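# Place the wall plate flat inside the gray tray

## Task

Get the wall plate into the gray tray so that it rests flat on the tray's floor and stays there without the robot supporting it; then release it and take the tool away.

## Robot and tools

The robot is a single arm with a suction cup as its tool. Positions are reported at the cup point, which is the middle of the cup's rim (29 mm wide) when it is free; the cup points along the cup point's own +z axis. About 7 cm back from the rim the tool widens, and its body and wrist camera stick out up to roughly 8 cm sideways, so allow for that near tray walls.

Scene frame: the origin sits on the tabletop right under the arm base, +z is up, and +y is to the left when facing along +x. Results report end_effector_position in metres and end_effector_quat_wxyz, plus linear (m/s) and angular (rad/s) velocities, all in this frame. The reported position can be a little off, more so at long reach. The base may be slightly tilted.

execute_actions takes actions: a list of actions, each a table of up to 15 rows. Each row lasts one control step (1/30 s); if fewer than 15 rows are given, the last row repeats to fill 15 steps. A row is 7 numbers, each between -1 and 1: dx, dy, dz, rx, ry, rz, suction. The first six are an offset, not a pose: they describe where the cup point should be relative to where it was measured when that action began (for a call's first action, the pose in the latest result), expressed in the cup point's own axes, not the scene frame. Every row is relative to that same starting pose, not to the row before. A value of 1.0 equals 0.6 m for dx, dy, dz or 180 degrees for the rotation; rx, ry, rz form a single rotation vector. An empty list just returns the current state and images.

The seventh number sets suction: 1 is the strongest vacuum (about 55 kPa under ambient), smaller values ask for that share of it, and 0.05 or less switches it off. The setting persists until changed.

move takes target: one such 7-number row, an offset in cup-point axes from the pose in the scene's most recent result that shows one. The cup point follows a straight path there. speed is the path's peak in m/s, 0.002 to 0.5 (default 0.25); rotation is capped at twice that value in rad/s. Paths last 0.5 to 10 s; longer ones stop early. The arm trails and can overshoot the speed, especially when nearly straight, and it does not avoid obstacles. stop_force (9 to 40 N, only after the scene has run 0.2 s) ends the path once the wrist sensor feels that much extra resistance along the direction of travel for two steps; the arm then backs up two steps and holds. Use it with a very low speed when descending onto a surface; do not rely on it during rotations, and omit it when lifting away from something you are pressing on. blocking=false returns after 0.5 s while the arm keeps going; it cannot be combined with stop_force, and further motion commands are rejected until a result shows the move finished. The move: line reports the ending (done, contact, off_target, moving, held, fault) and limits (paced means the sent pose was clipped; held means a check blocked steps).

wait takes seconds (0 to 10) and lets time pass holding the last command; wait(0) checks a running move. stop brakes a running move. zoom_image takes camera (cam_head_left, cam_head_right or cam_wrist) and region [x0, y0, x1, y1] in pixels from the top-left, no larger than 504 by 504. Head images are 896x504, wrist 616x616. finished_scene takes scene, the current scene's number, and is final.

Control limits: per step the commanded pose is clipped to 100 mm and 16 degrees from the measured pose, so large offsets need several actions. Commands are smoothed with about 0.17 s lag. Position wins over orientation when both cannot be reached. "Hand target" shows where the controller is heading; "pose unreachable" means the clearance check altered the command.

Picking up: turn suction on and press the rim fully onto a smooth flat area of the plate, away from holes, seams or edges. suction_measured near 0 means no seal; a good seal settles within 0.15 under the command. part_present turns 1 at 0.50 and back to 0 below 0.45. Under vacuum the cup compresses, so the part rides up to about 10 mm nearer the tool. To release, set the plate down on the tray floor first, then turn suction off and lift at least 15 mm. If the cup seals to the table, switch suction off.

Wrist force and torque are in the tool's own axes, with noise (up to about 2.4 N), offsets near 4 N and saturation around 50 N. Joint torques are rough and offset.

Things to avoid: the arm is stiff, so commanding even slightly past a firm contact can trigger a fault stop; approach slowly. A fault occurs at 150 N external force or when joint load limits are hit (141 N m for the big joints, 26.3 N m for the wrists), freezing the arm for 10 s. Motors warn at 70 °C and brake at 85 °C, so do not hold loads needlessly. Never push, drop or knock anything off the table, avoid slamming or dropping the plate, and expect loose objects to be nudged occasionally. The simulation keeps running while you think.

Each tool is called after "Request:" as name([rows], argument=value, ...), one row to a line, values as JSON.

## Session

Request:
execute_actions(actions=[])

Scene clock: 0.00 s.
end_effector_position=(+0.4311, +0.0205, +0.3234) suction_measured=0.00 part_present=0 end_effector_quat_wxyz=(-0.006, -0.023, +1.000, -0.004) end_effector_velocity=(-0.000, +0.000, -0.000) end_effector_angular_velocity=(+0.002, +0.002, -0.000)
Joint positions: [-0.316 -1.724  2.043 -1.891 -1.572 -0.317]
Joint velocities: [-0.    -0.     0.     0.002  0.001 -0.   ]
Joint torques (N m, as the arm reports them, + toward a larger angle): no reading
Motor temperatures (°C, as the motors report them): [23 27 23 29 31 33]
Wrist force (N, on the end effector, along its own x y z axes, offset not removed): no reading
Wrist torque (N m, same axes, about the end effector's origin, offset not removed): no reading
Hand target: +0.431, +0.021, +0.323; -0.006, -0.023, +1.000, -0.004

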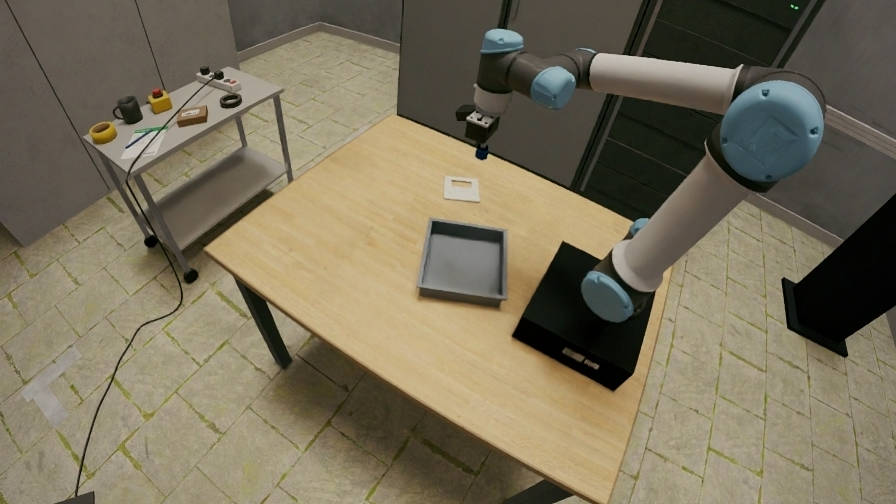

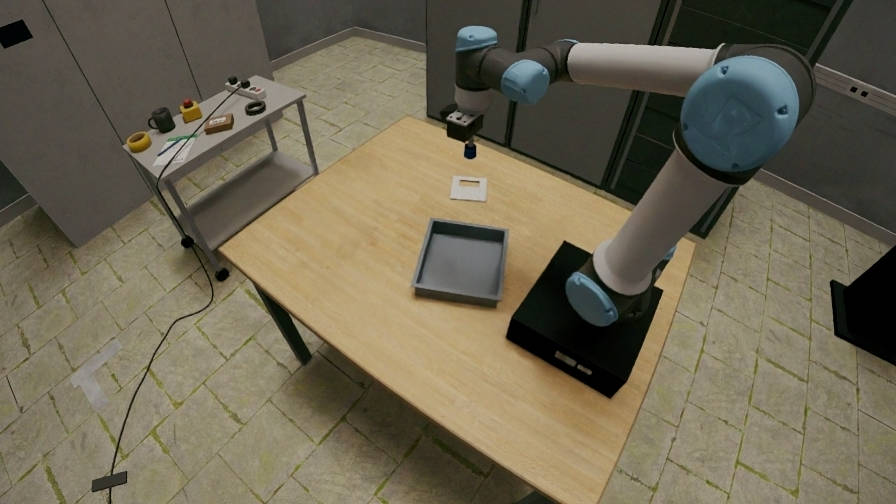

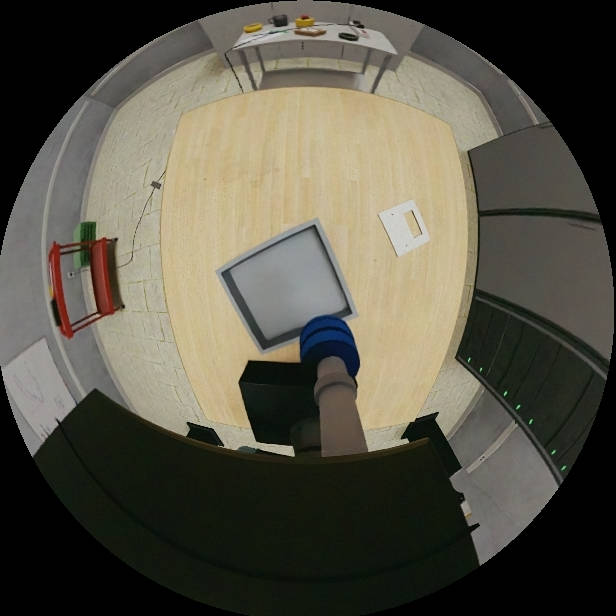

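Request:
move(target=[-0.2,-0.37,0.43,0,0,0,0])

Scene clock: 2.50 s.
end_effector_position=(+0.5575, -0.1976, +0.0660) suction_measured=0.00 part_present=0 end_effector_quat_wxyz=(-0.006, -0.023, +1.000, -0.004) end_effector_velocity=(+0.001, -0.001, -0.002) end_effector_angular_velocity=(+0.000, +0.003, -0.001)
Joint positions: [-0.611 -0.974  1.894 -2.492 -1.572 -0.612]
Joint velocities: [-0.001  0.006 -0.005  0.003 -0.001  0.   ]
Joint torques (N m, as the arm reports them, + toward a larger angle): [-15.51 -26.47 -22.5   -4.43   2.49  -1.62]
Motor temperatures (°C, as the motors report them): [23 27 23 29 31 33]
Wrist force (N, on the end effector, along its own x y z axes, offset not removed): [1.2 4.5 3.2]
Wrist torque (N m, same axes, about the end effector's origin, offset not removed): [0.60 -0.11 -0.27]
Hand target: +0.558, -0.198, +0.066; -0.006, -0.023, +1.000, -0.004
Off the commanded pose: 0.001 m, 0 deg.
move: done

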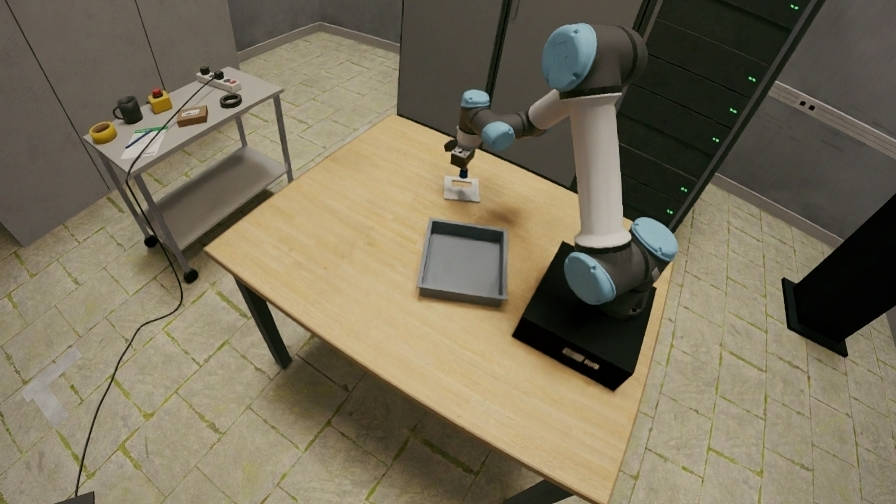

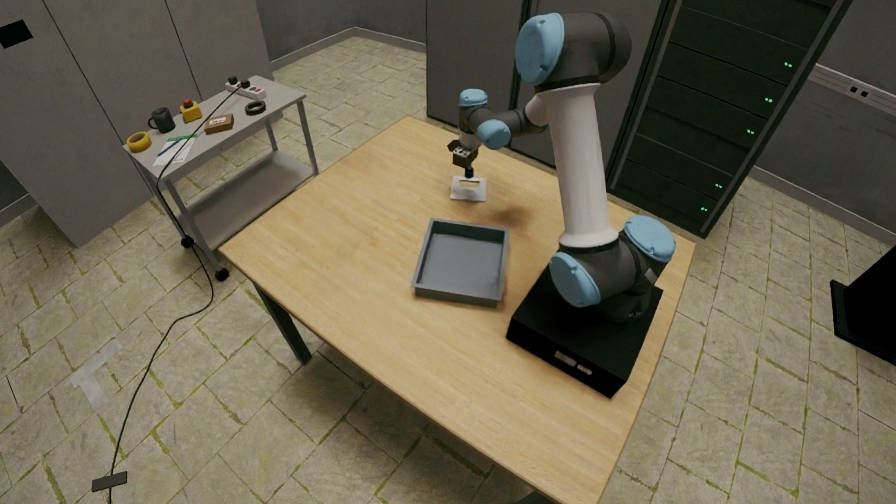

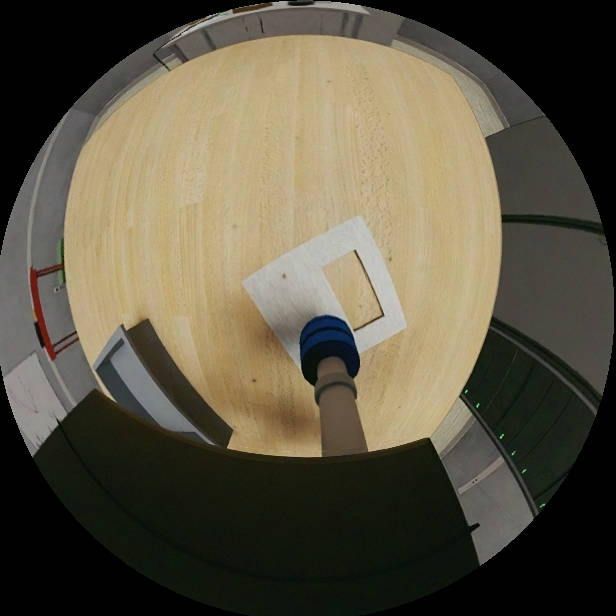

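Request:
move(target=[-0.028,0.042,0.085,0,0,0,0], speed=0.1)

Scene clock: 3.93 s.
end_effector_position=(+0.5725, -0.1722, +0.0149) suction_measured=0.00 part_present=0 end_effector_quat_wxyz=(-0.006, -0.023, +1.000, -0.004) end_effector_velocity=(+0.001, +0.001, -0.002) end_effector_angular_velocity=(-0.000, +0.001, -0.000)
Joint positions: [-0.559 -0.861  1.877 -2.588 -1.572 -0.56 ]
Joint velocities: [ 0.002  0.006 -0.002 -0.003 -0.     0.003]
Joint torques (N m, as the arm reports them, + toward a larger angle): [ 13.45 -30.98 -21.04  -4.12  -1.89   1.66]
Motor temperatures (°C, as the motors report them): [23 27 23 29 31 33]
Wrist force (N, on the end effector, along its own x y z axes, offset not removed): [-1.0 -1.0 -4.1]
Wrist torque (N m, same axes, about the end effector's origin, offset not removed): [-0.33 0.15 -0.17]
Hand target: +0.573, -0.172, +0.015; -0.006, -0.023, +1.000, -0.004
Off the commanded pose: 0.000 m, 0 deg.
move: done

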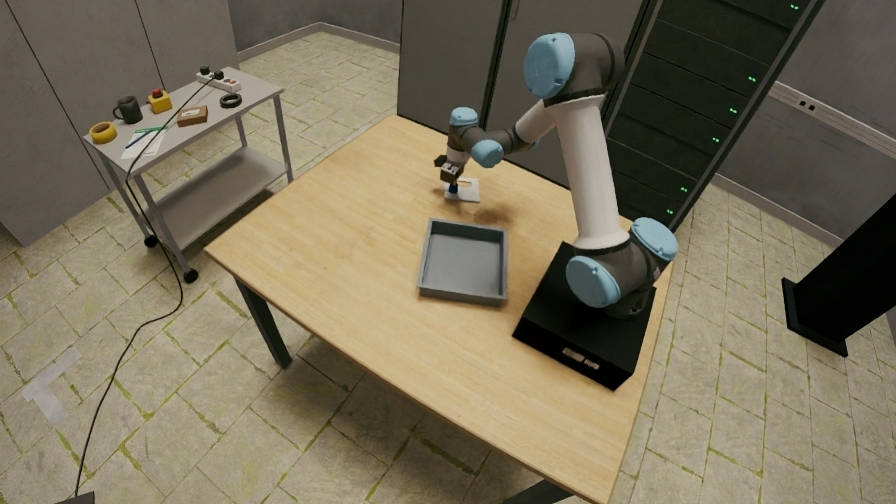

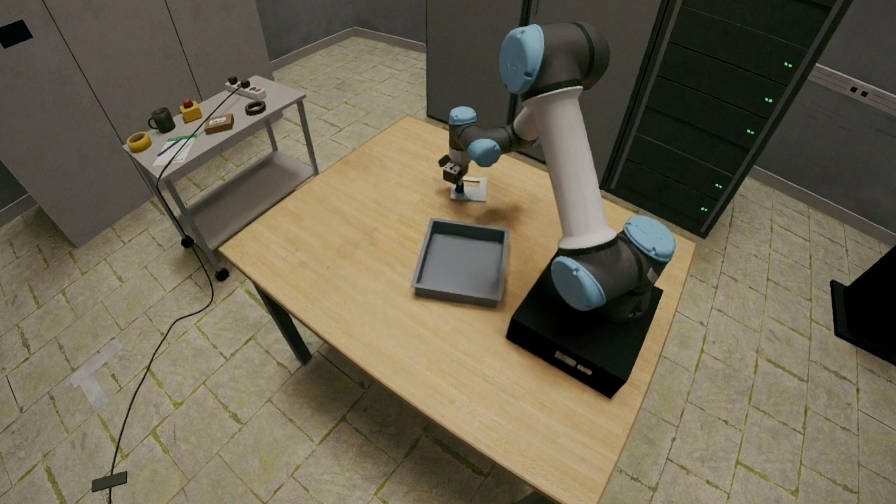

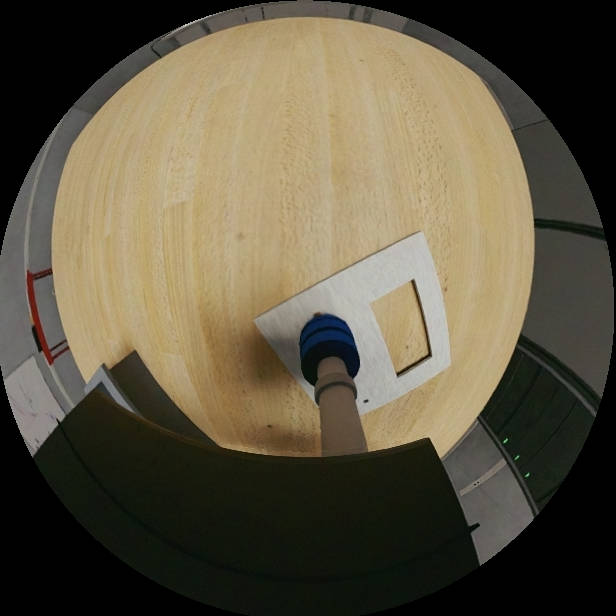

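Request:
move(target=[0.021,-0.02,0.01,0,0,0,0], speed=0.06)

Request:
move(target=[0,0,0.04,0,0,0,1], speed=0.012, stop_force=10)

Scene clock: 5.10 s.
end_effector_position=(+0.5605, -0.1846, +0.0093) suction_measured=0.00 part_present=0 end_effector_quat_wxyz=(-0.006, -0.023, +1.000, -0.004) end_effector_velocity=(-0.001, -0.002, -0.000) end_effector_angular_velocity=(-0.001, -0.000, -0.000)
Joint positions: [-0.588 -0.858  1.9   -2.614 -1.572 -0.589]
Joint velocities: [-0.004 -0.     0.003 -0.004 -0.001 -0.003]
Joint torques (N m, as the arm reports them, + toward a larger angle): [-15.13 -29.15  -5.43  -4.29   2.33  -1.47]
Motor temperatures (°C, as the motors report them): [23 27 23 29 31 33]
Wrist force (N, on the end effector, along its own x y z axes, offset not removed): [-0.8 0.9 -3.3]
Wrist torque (N m, same axes, about the end effector's origin, offset not removed): [0.01 0.46 -0.21]
Hand target: +0.560, -0.185, +0.009; -0.006, -0.023, +1.000, -0.004
Off the commanded pose: 0.000 m, 0 deg.
move: done

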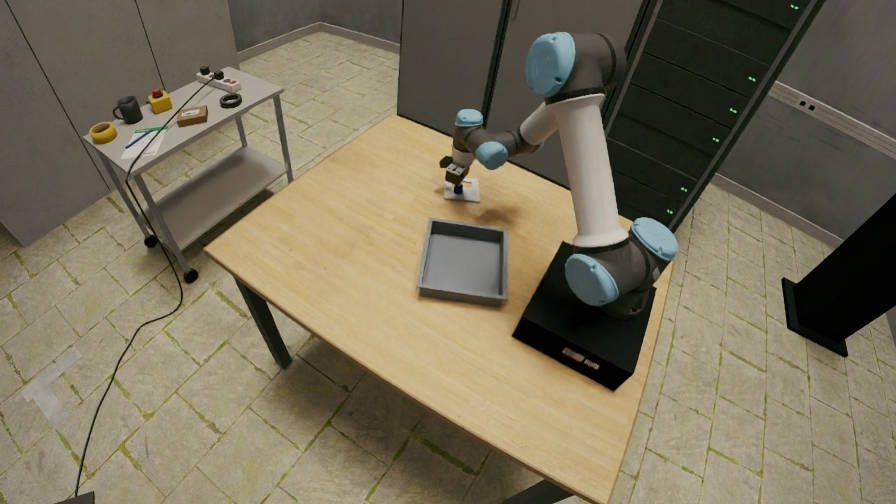

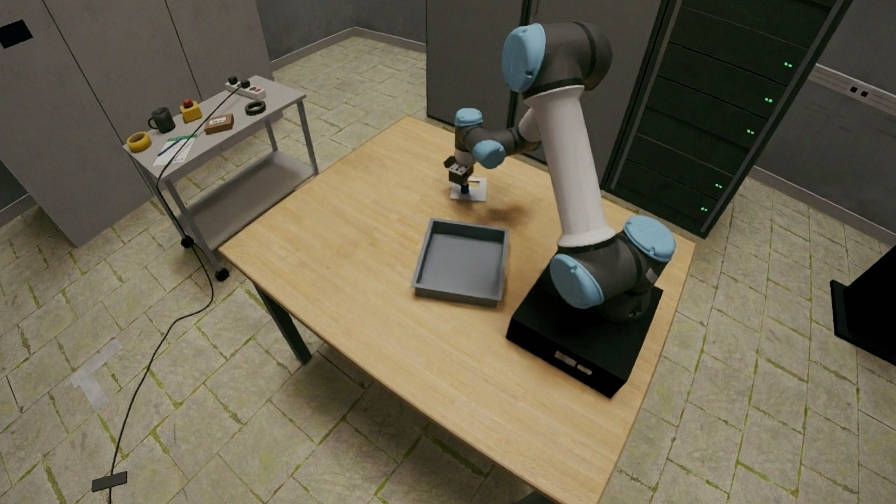

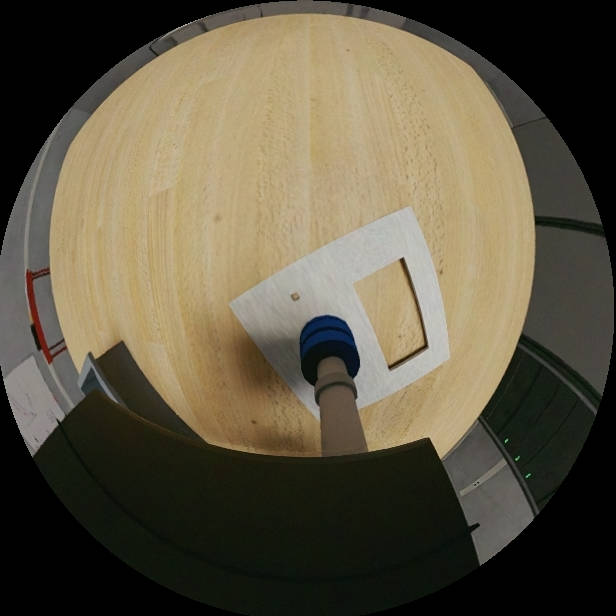

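Scene clock: 6.57 s.
end_effector_position=(+0.5606, -0.1848, -0.0034) suction_measured=0.98 part_present=1 end_effector_quat_wxyz=(-0.006, -0.023, +1.000, -0.004) end_effector_velocity=(-0.002, +0.001, +0.002) end_effector_angular_velocity=(+0.003, +0.006, -0.001)
Joint positions: [-0.588 -0.831  1.898 -2.64  -1.572 -0.589]
Joint velocities: [-0.001 -0.006  0.001  0.012 -0.     0.001]
Joint torques (N m, as the arm reports them, + toward a larger angle): [ 10.61 -29.35   6.26   3.83  -1.78   1.43]
Motor temperatures (°C, as the motors report them): [23 27 23 29 31 33]
Wrist force (N, on the end effector, along its own x y z axes, offset not removed): [3.1 5.7 -38.4]
Wrist torque (N m, same axes, about the end effector's origin, offset not removed): [0.33 -0.23 -0.28]
Hand target: +0.560, -0.185, -0.003; -0.006, -0.023, +1.000, -0.004
Off the commanded pose: 0.011 m, 0 deg.
move: contact

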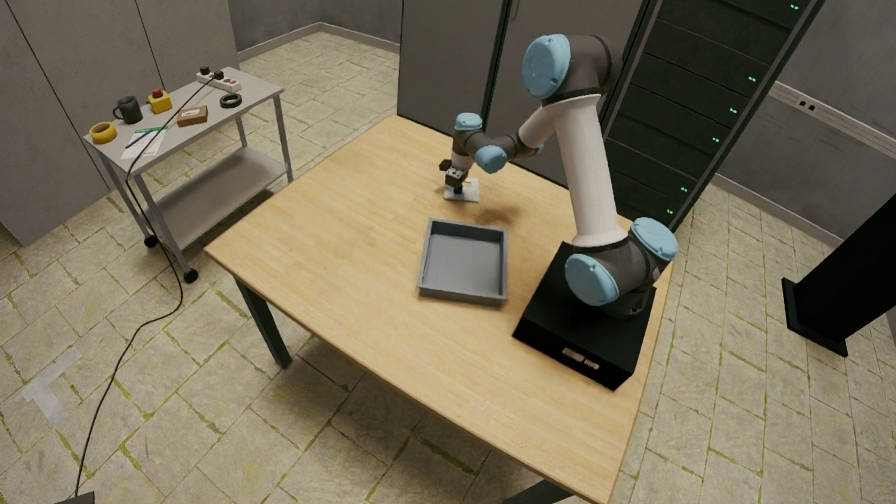

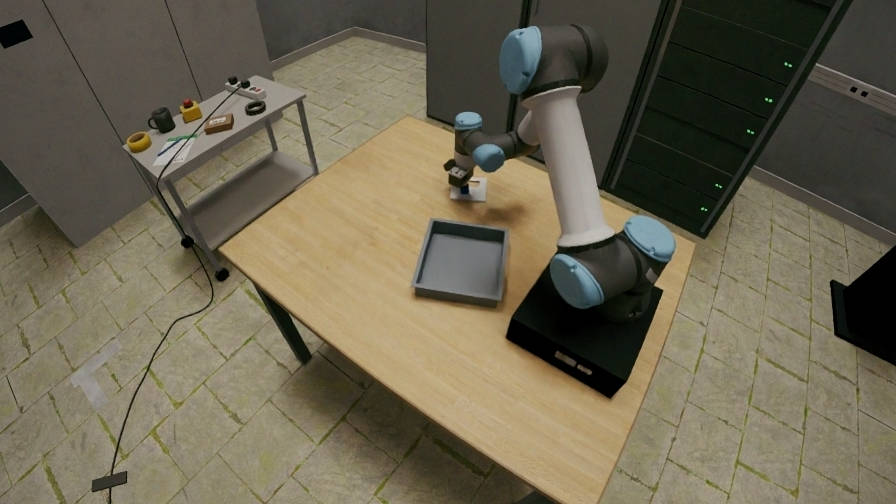

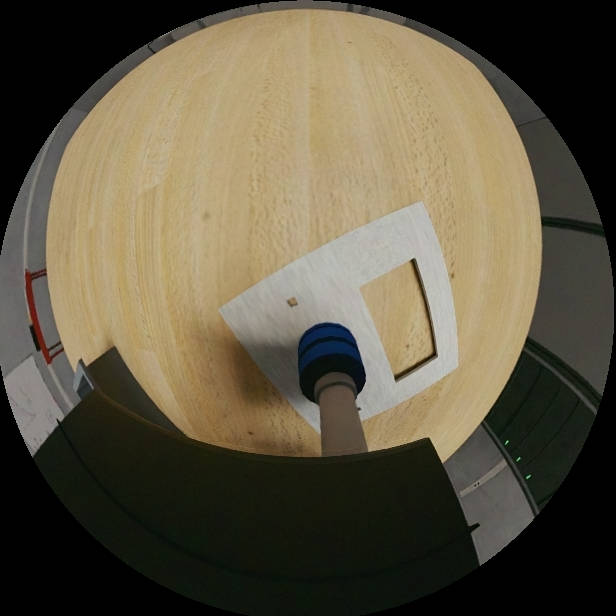

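Request:
move(target=[0,0,-0.2,0,0,0,1], speed=0.15)

Request:
move(target=[0.25,0.475,0,0,0,0,1])

Request:
move(target=[0,0,0.08,0,0,0,1], speed=0.1)

Scene clock: 8.50 s.
end_effector_position=(+0.5620, -0.1838, +0.1162) suction_measured=0.98 part_present=1 end_effector_quat_wxyz=(-0.006, -0.023, +1.000, -0.005) end_effector_velocity=(-0.001, -0.001, +0.002) end_effector_angular_velocity=(-0.001, +0.003, -0.001)
Joint positions: [-0.588 -1.07   1.876 -2.379 -1.572 -0.589]
Joint velocities: [-0.001 -0.003 -0.001  0.007 -0.002  0.   ]
Joint torques (N m, as the arm reports them, + toward a larger angle): [-15.58 -45.37 -24.82   0.31   1.09  -1.65]
Motor temperatures (°C, as the motors report them): [23 27 23 29 31 33]
Wrist force (N, on the end effector, along its own x y z axes, offset not removed): [1.7 3.1 -0.3]
Wrist torque (N m, same axes, about the end effector's origin, offset not removed): [0.17 -0.10 -0.19]
Hand target: +0.562, -0.184, +0.117; -0.006, -0.023, +1.000, -0.004
Off the commanded pose: 0.000 m, 0 deg.
move: done

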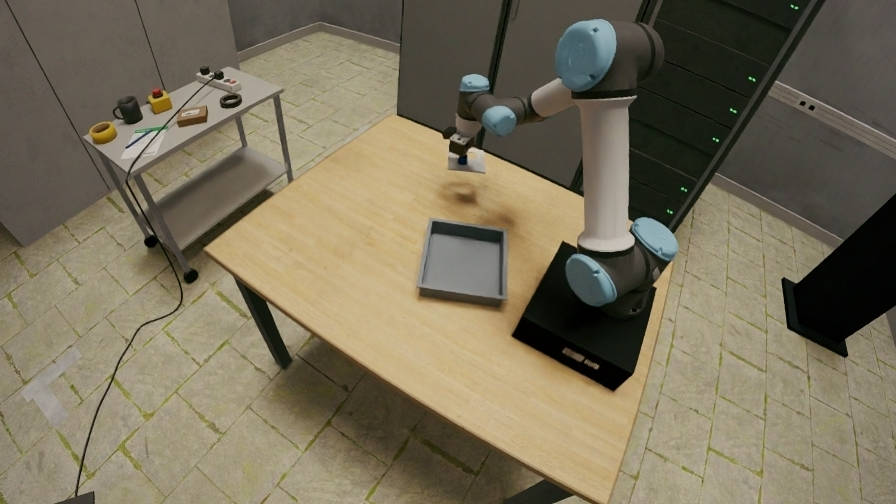

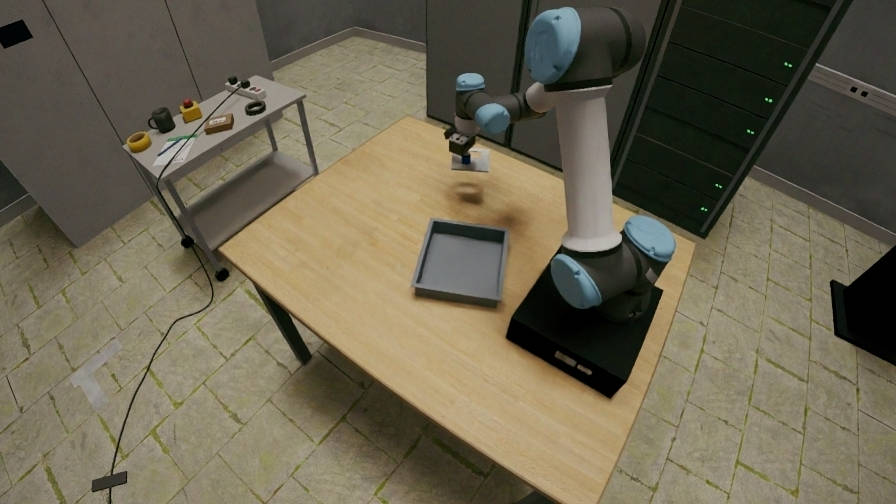

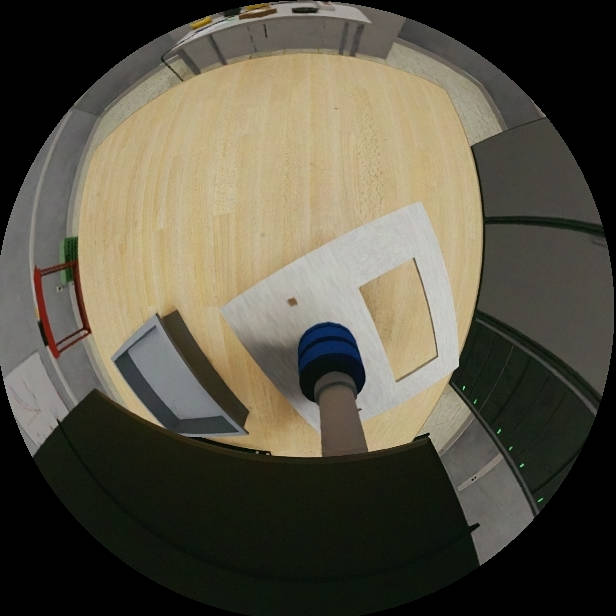

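Scene clock: 10.47 s.
end_effector_position=(+0.3996, +0.0938, +0.1158) suction_measured=0.96 part_present=1 end_effector_quat_wxyz=(-0.005, -0.023, +1.000, -0.004) end_effector_velocity=(-0.001, +0.002, +0.001) end_effector_angular_velocity=(-0.003, -0.002, -0.001)
Joint positions: [-0.144 -1.395  2.39  -2.568 -1.572 -0.146]
Joint velocities: [ 0.006 -0.003  0.001  0.    -0.003  0.007]
Joint torques (N m, as the arm reports them, + toward a larger angle): [ 12.4  -29.17  -5.72   0.15  -2.35   1.46]
Motor temperatures (°C, as the motors report them): [23 27 23 29 31 33]
Wrist force (N, on the end effector, along its own x y z axes, offset not removed): [3.2 -2.3 2.9]
Wrist torque (N m, same axes, about the end effector's origin, offset not removed): [-0.40 -0.31 -0.23]
Hand target: +0.399, +0.094, +0.116; -0.005, -0.023, +1.000, -0.004
Off the commanded pose: 0.001 m, 0 deg.
move: done

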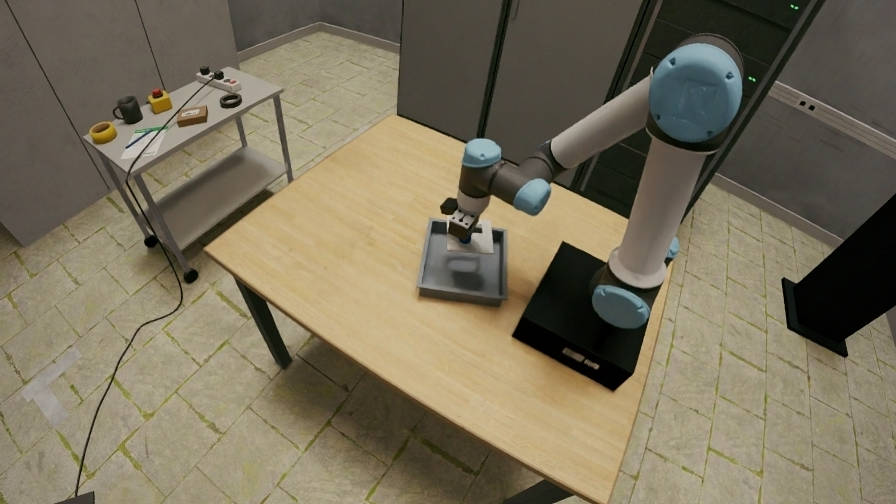

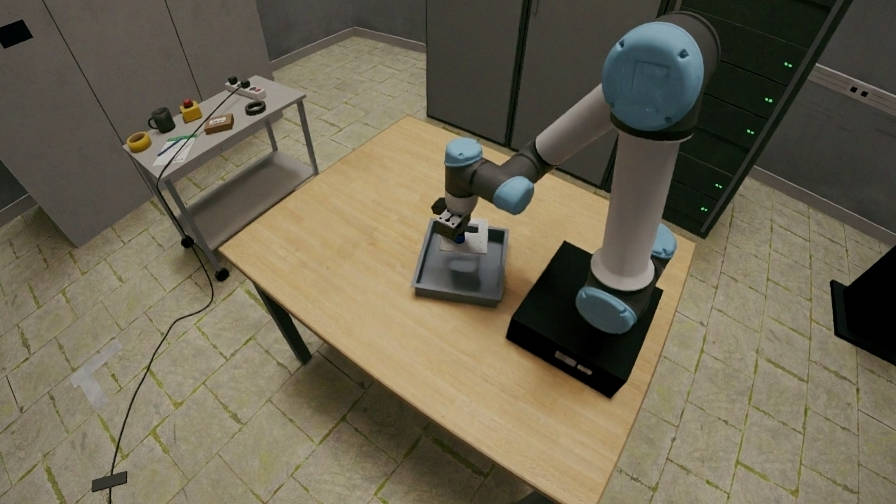

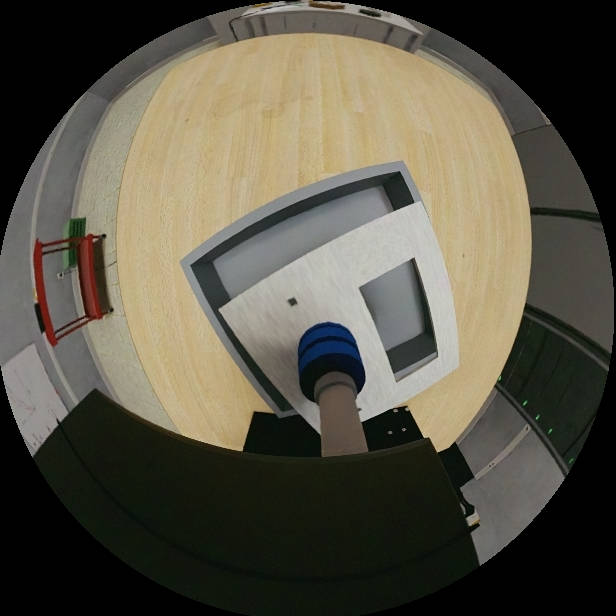

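Scene clock: 11.50 s.
end_effector_position=(+0.3990, +0.0934, +0.0682) suction_measured=0.98 part_present=1 end_effector_quat_wxyz=(-0.005, -0.023, +1.000, -0.004) end_effector_velocity=(+0.000, +0.000, -0.002) end_effector_angular_velocity=(-0.002, -0.001, +0.001)
Joint positions: [-0.144 -1.248  2.418 -2.743 -1.572 -0.146]
Joint velocities: [ 0.002  0.008  0.    -0.01  -0.001  0.001]
Joint torques (N m, as the arm reports them, + toward a larger angle): [ 13.57 -13.12  -2.1   -4.52   0.38   1.41]
Motor temperatures (°C, as the motors report them): [23 27 23 29 31 33]
Wrist force (N, on the end effector, along its own x y z axes, offset not removed): [1.8 0.7 -0.7]
Wrist torque (N m, same axes, about the end effector's origin, offset not removed): [0.13 -0.25 -0.14]
Hand target: +0.399, +0.093, +0.068; -0.005, -0.023, +1.000, -0.004
Off the commanded pose: 0.000 m, 0 deg.
move: done

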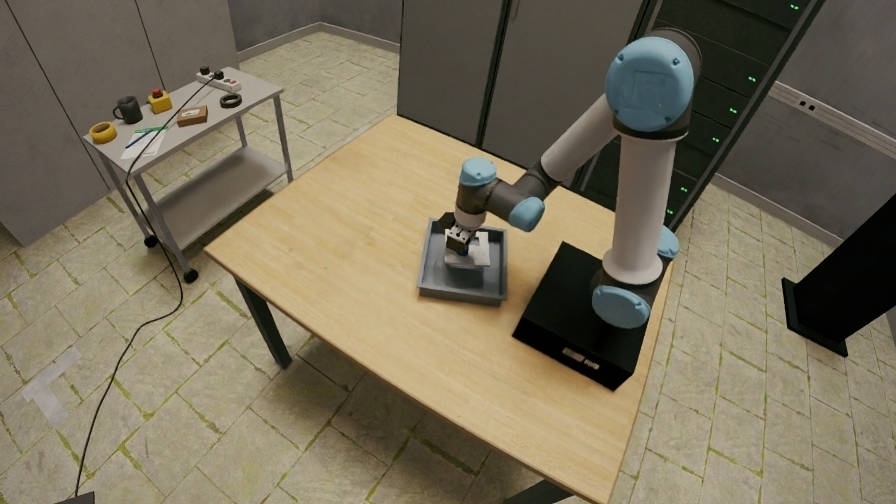

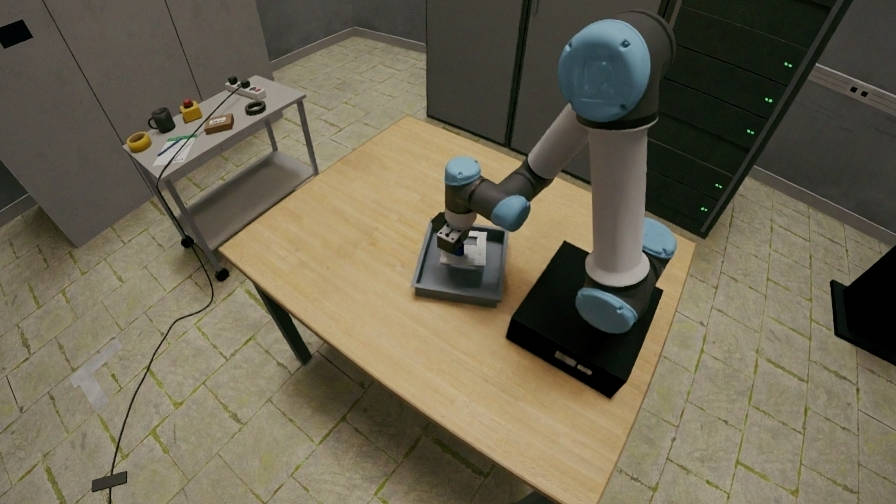

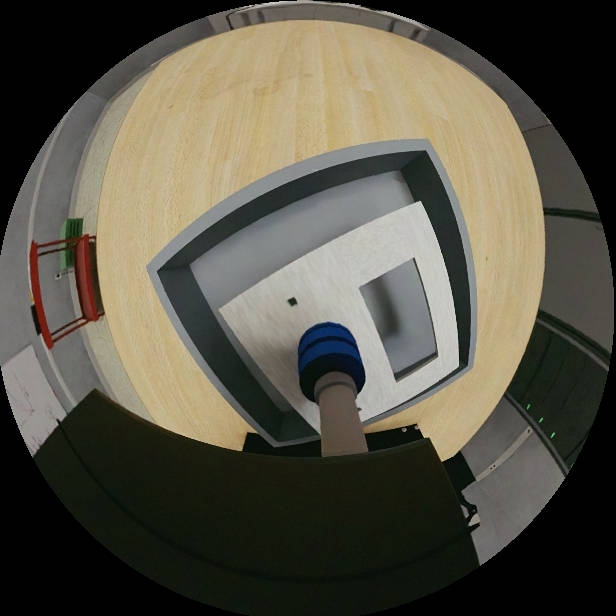

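Shift +x 2.5 cm, +y 1 cm.

Request:
move(target=[-0.045,0.015,0,0,0,0,1], speed=0.08)

Request:
move(target=[0,0,0.065,0,0,0,1], speed=0.06)

Scene clock: 12.57 s.
end_effector_position=(+0.4253, +0.1035, +0.0678) suction_measured=1.00 part_present=1 end_effector_quat_wxyz=(-0.005, -0.023, +1.000, -0.004) end_effector_velocity=(+0.003, +0.001, -0.000) end_effector_angular_velocity=(+0.000, -0.001, -0.001)
Joint positions: [-0.114 -1.207  2.341 -2.706 -1.572 -0.115]
Joint velocities: [ 0.002  0.005 -0.008  0.003  0.     0.003]
Joint torques (N m, as the arm reports them, + toward a larger angle): [ 13.62 -16.53 -18.92   0.37  -2.23   1.57]
Motor temperatures (°C, as the motors report them): [23 27 23 29 31 33]
Wrist force (N, on the end effector, along its own x y z axes, offset not removed): [-0.4 -0.3 1.2]
Wrist torque (N m, same axes, about the end effector's origin, offset not removed): [-0.21 0.10 -0.38]
Hand target: +0.426, +0.104, +0.068; -0.005, -0.023, +1.000, -0.004
Off the commanded pose: 0.000 m, 0 deg.
move: done

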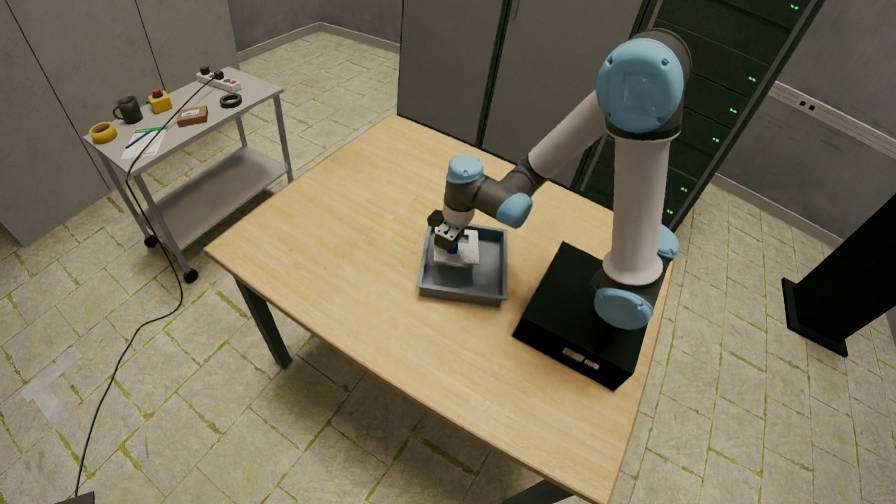

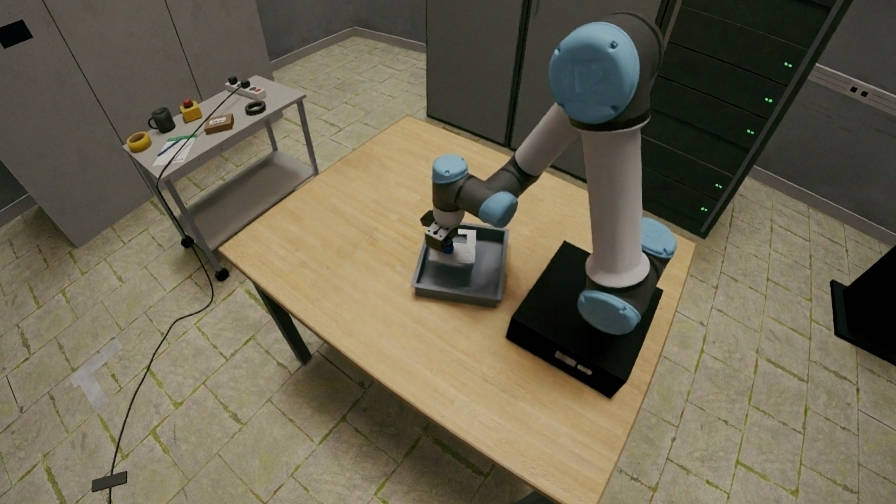

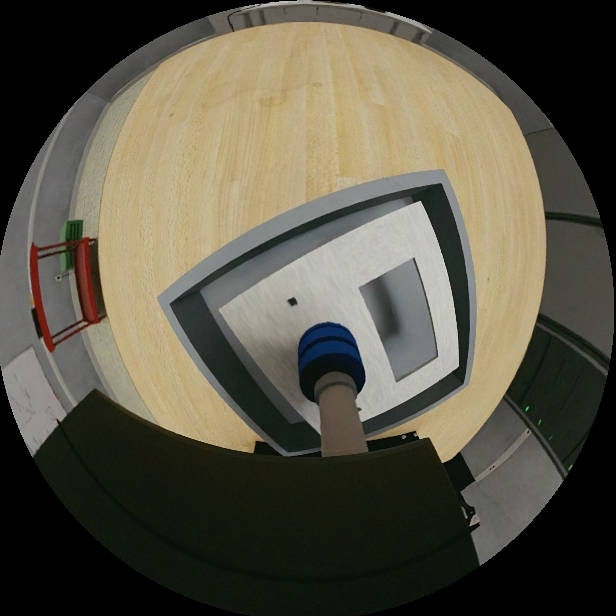

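Scene clock: 13.70 s.
end_effector_position=(+0.4247, +0.1032, +0.0291) suction_measured=0.99 part_present=1 end_effector_quat_wxyz=(-0.005, -0.023, +1.000, -0.004) end_effector_velocity=(+0.001, -0.000, -0.002) end_effector_angular_velocity=(-0.001, -0.001, +0.000)
Joint positions: [-0.114 -1.089  2.348 -2.832 -1.572 -0.115]
Joint velocities: [-0.     0.008 -0.001 -0.008 -0.001 -0.   ]
Joint torques (N m, as the arm reports them, + toward a larger angle): [-11.27 -18.04 -16.37  -4.17   2.64   0.53]
Motor temperatures (°C, as the motors report them): [23 27 23 29 31 33]
Wrist force (N, on the end effector, along its own x y z axes, offset not removed): [-3.8 4.3 0.8]
Wrist torque (N m, same axes, about the end effector's origin, offset not removed): [0.38 0.55 -0.17]
Hand target: +0.425, +0.103, +0.029; -0.005, -0.023, +1.000, -0.004
Off the commanded pose: 0.000 m, 0 deg.
move: done

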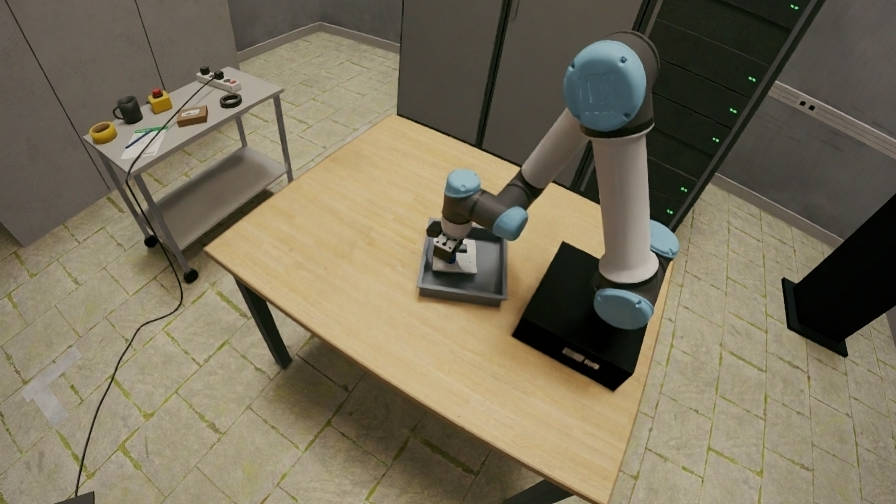

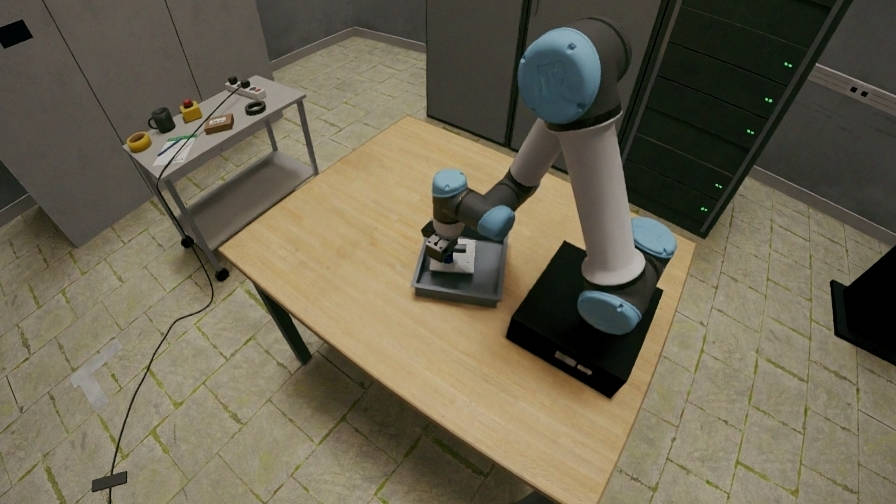

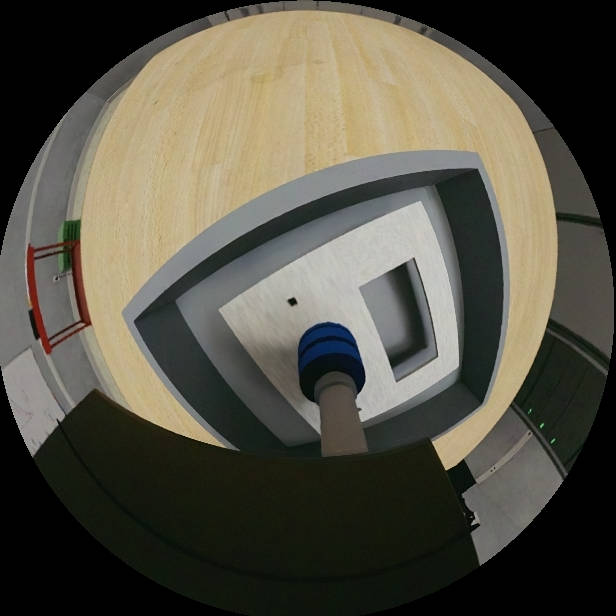

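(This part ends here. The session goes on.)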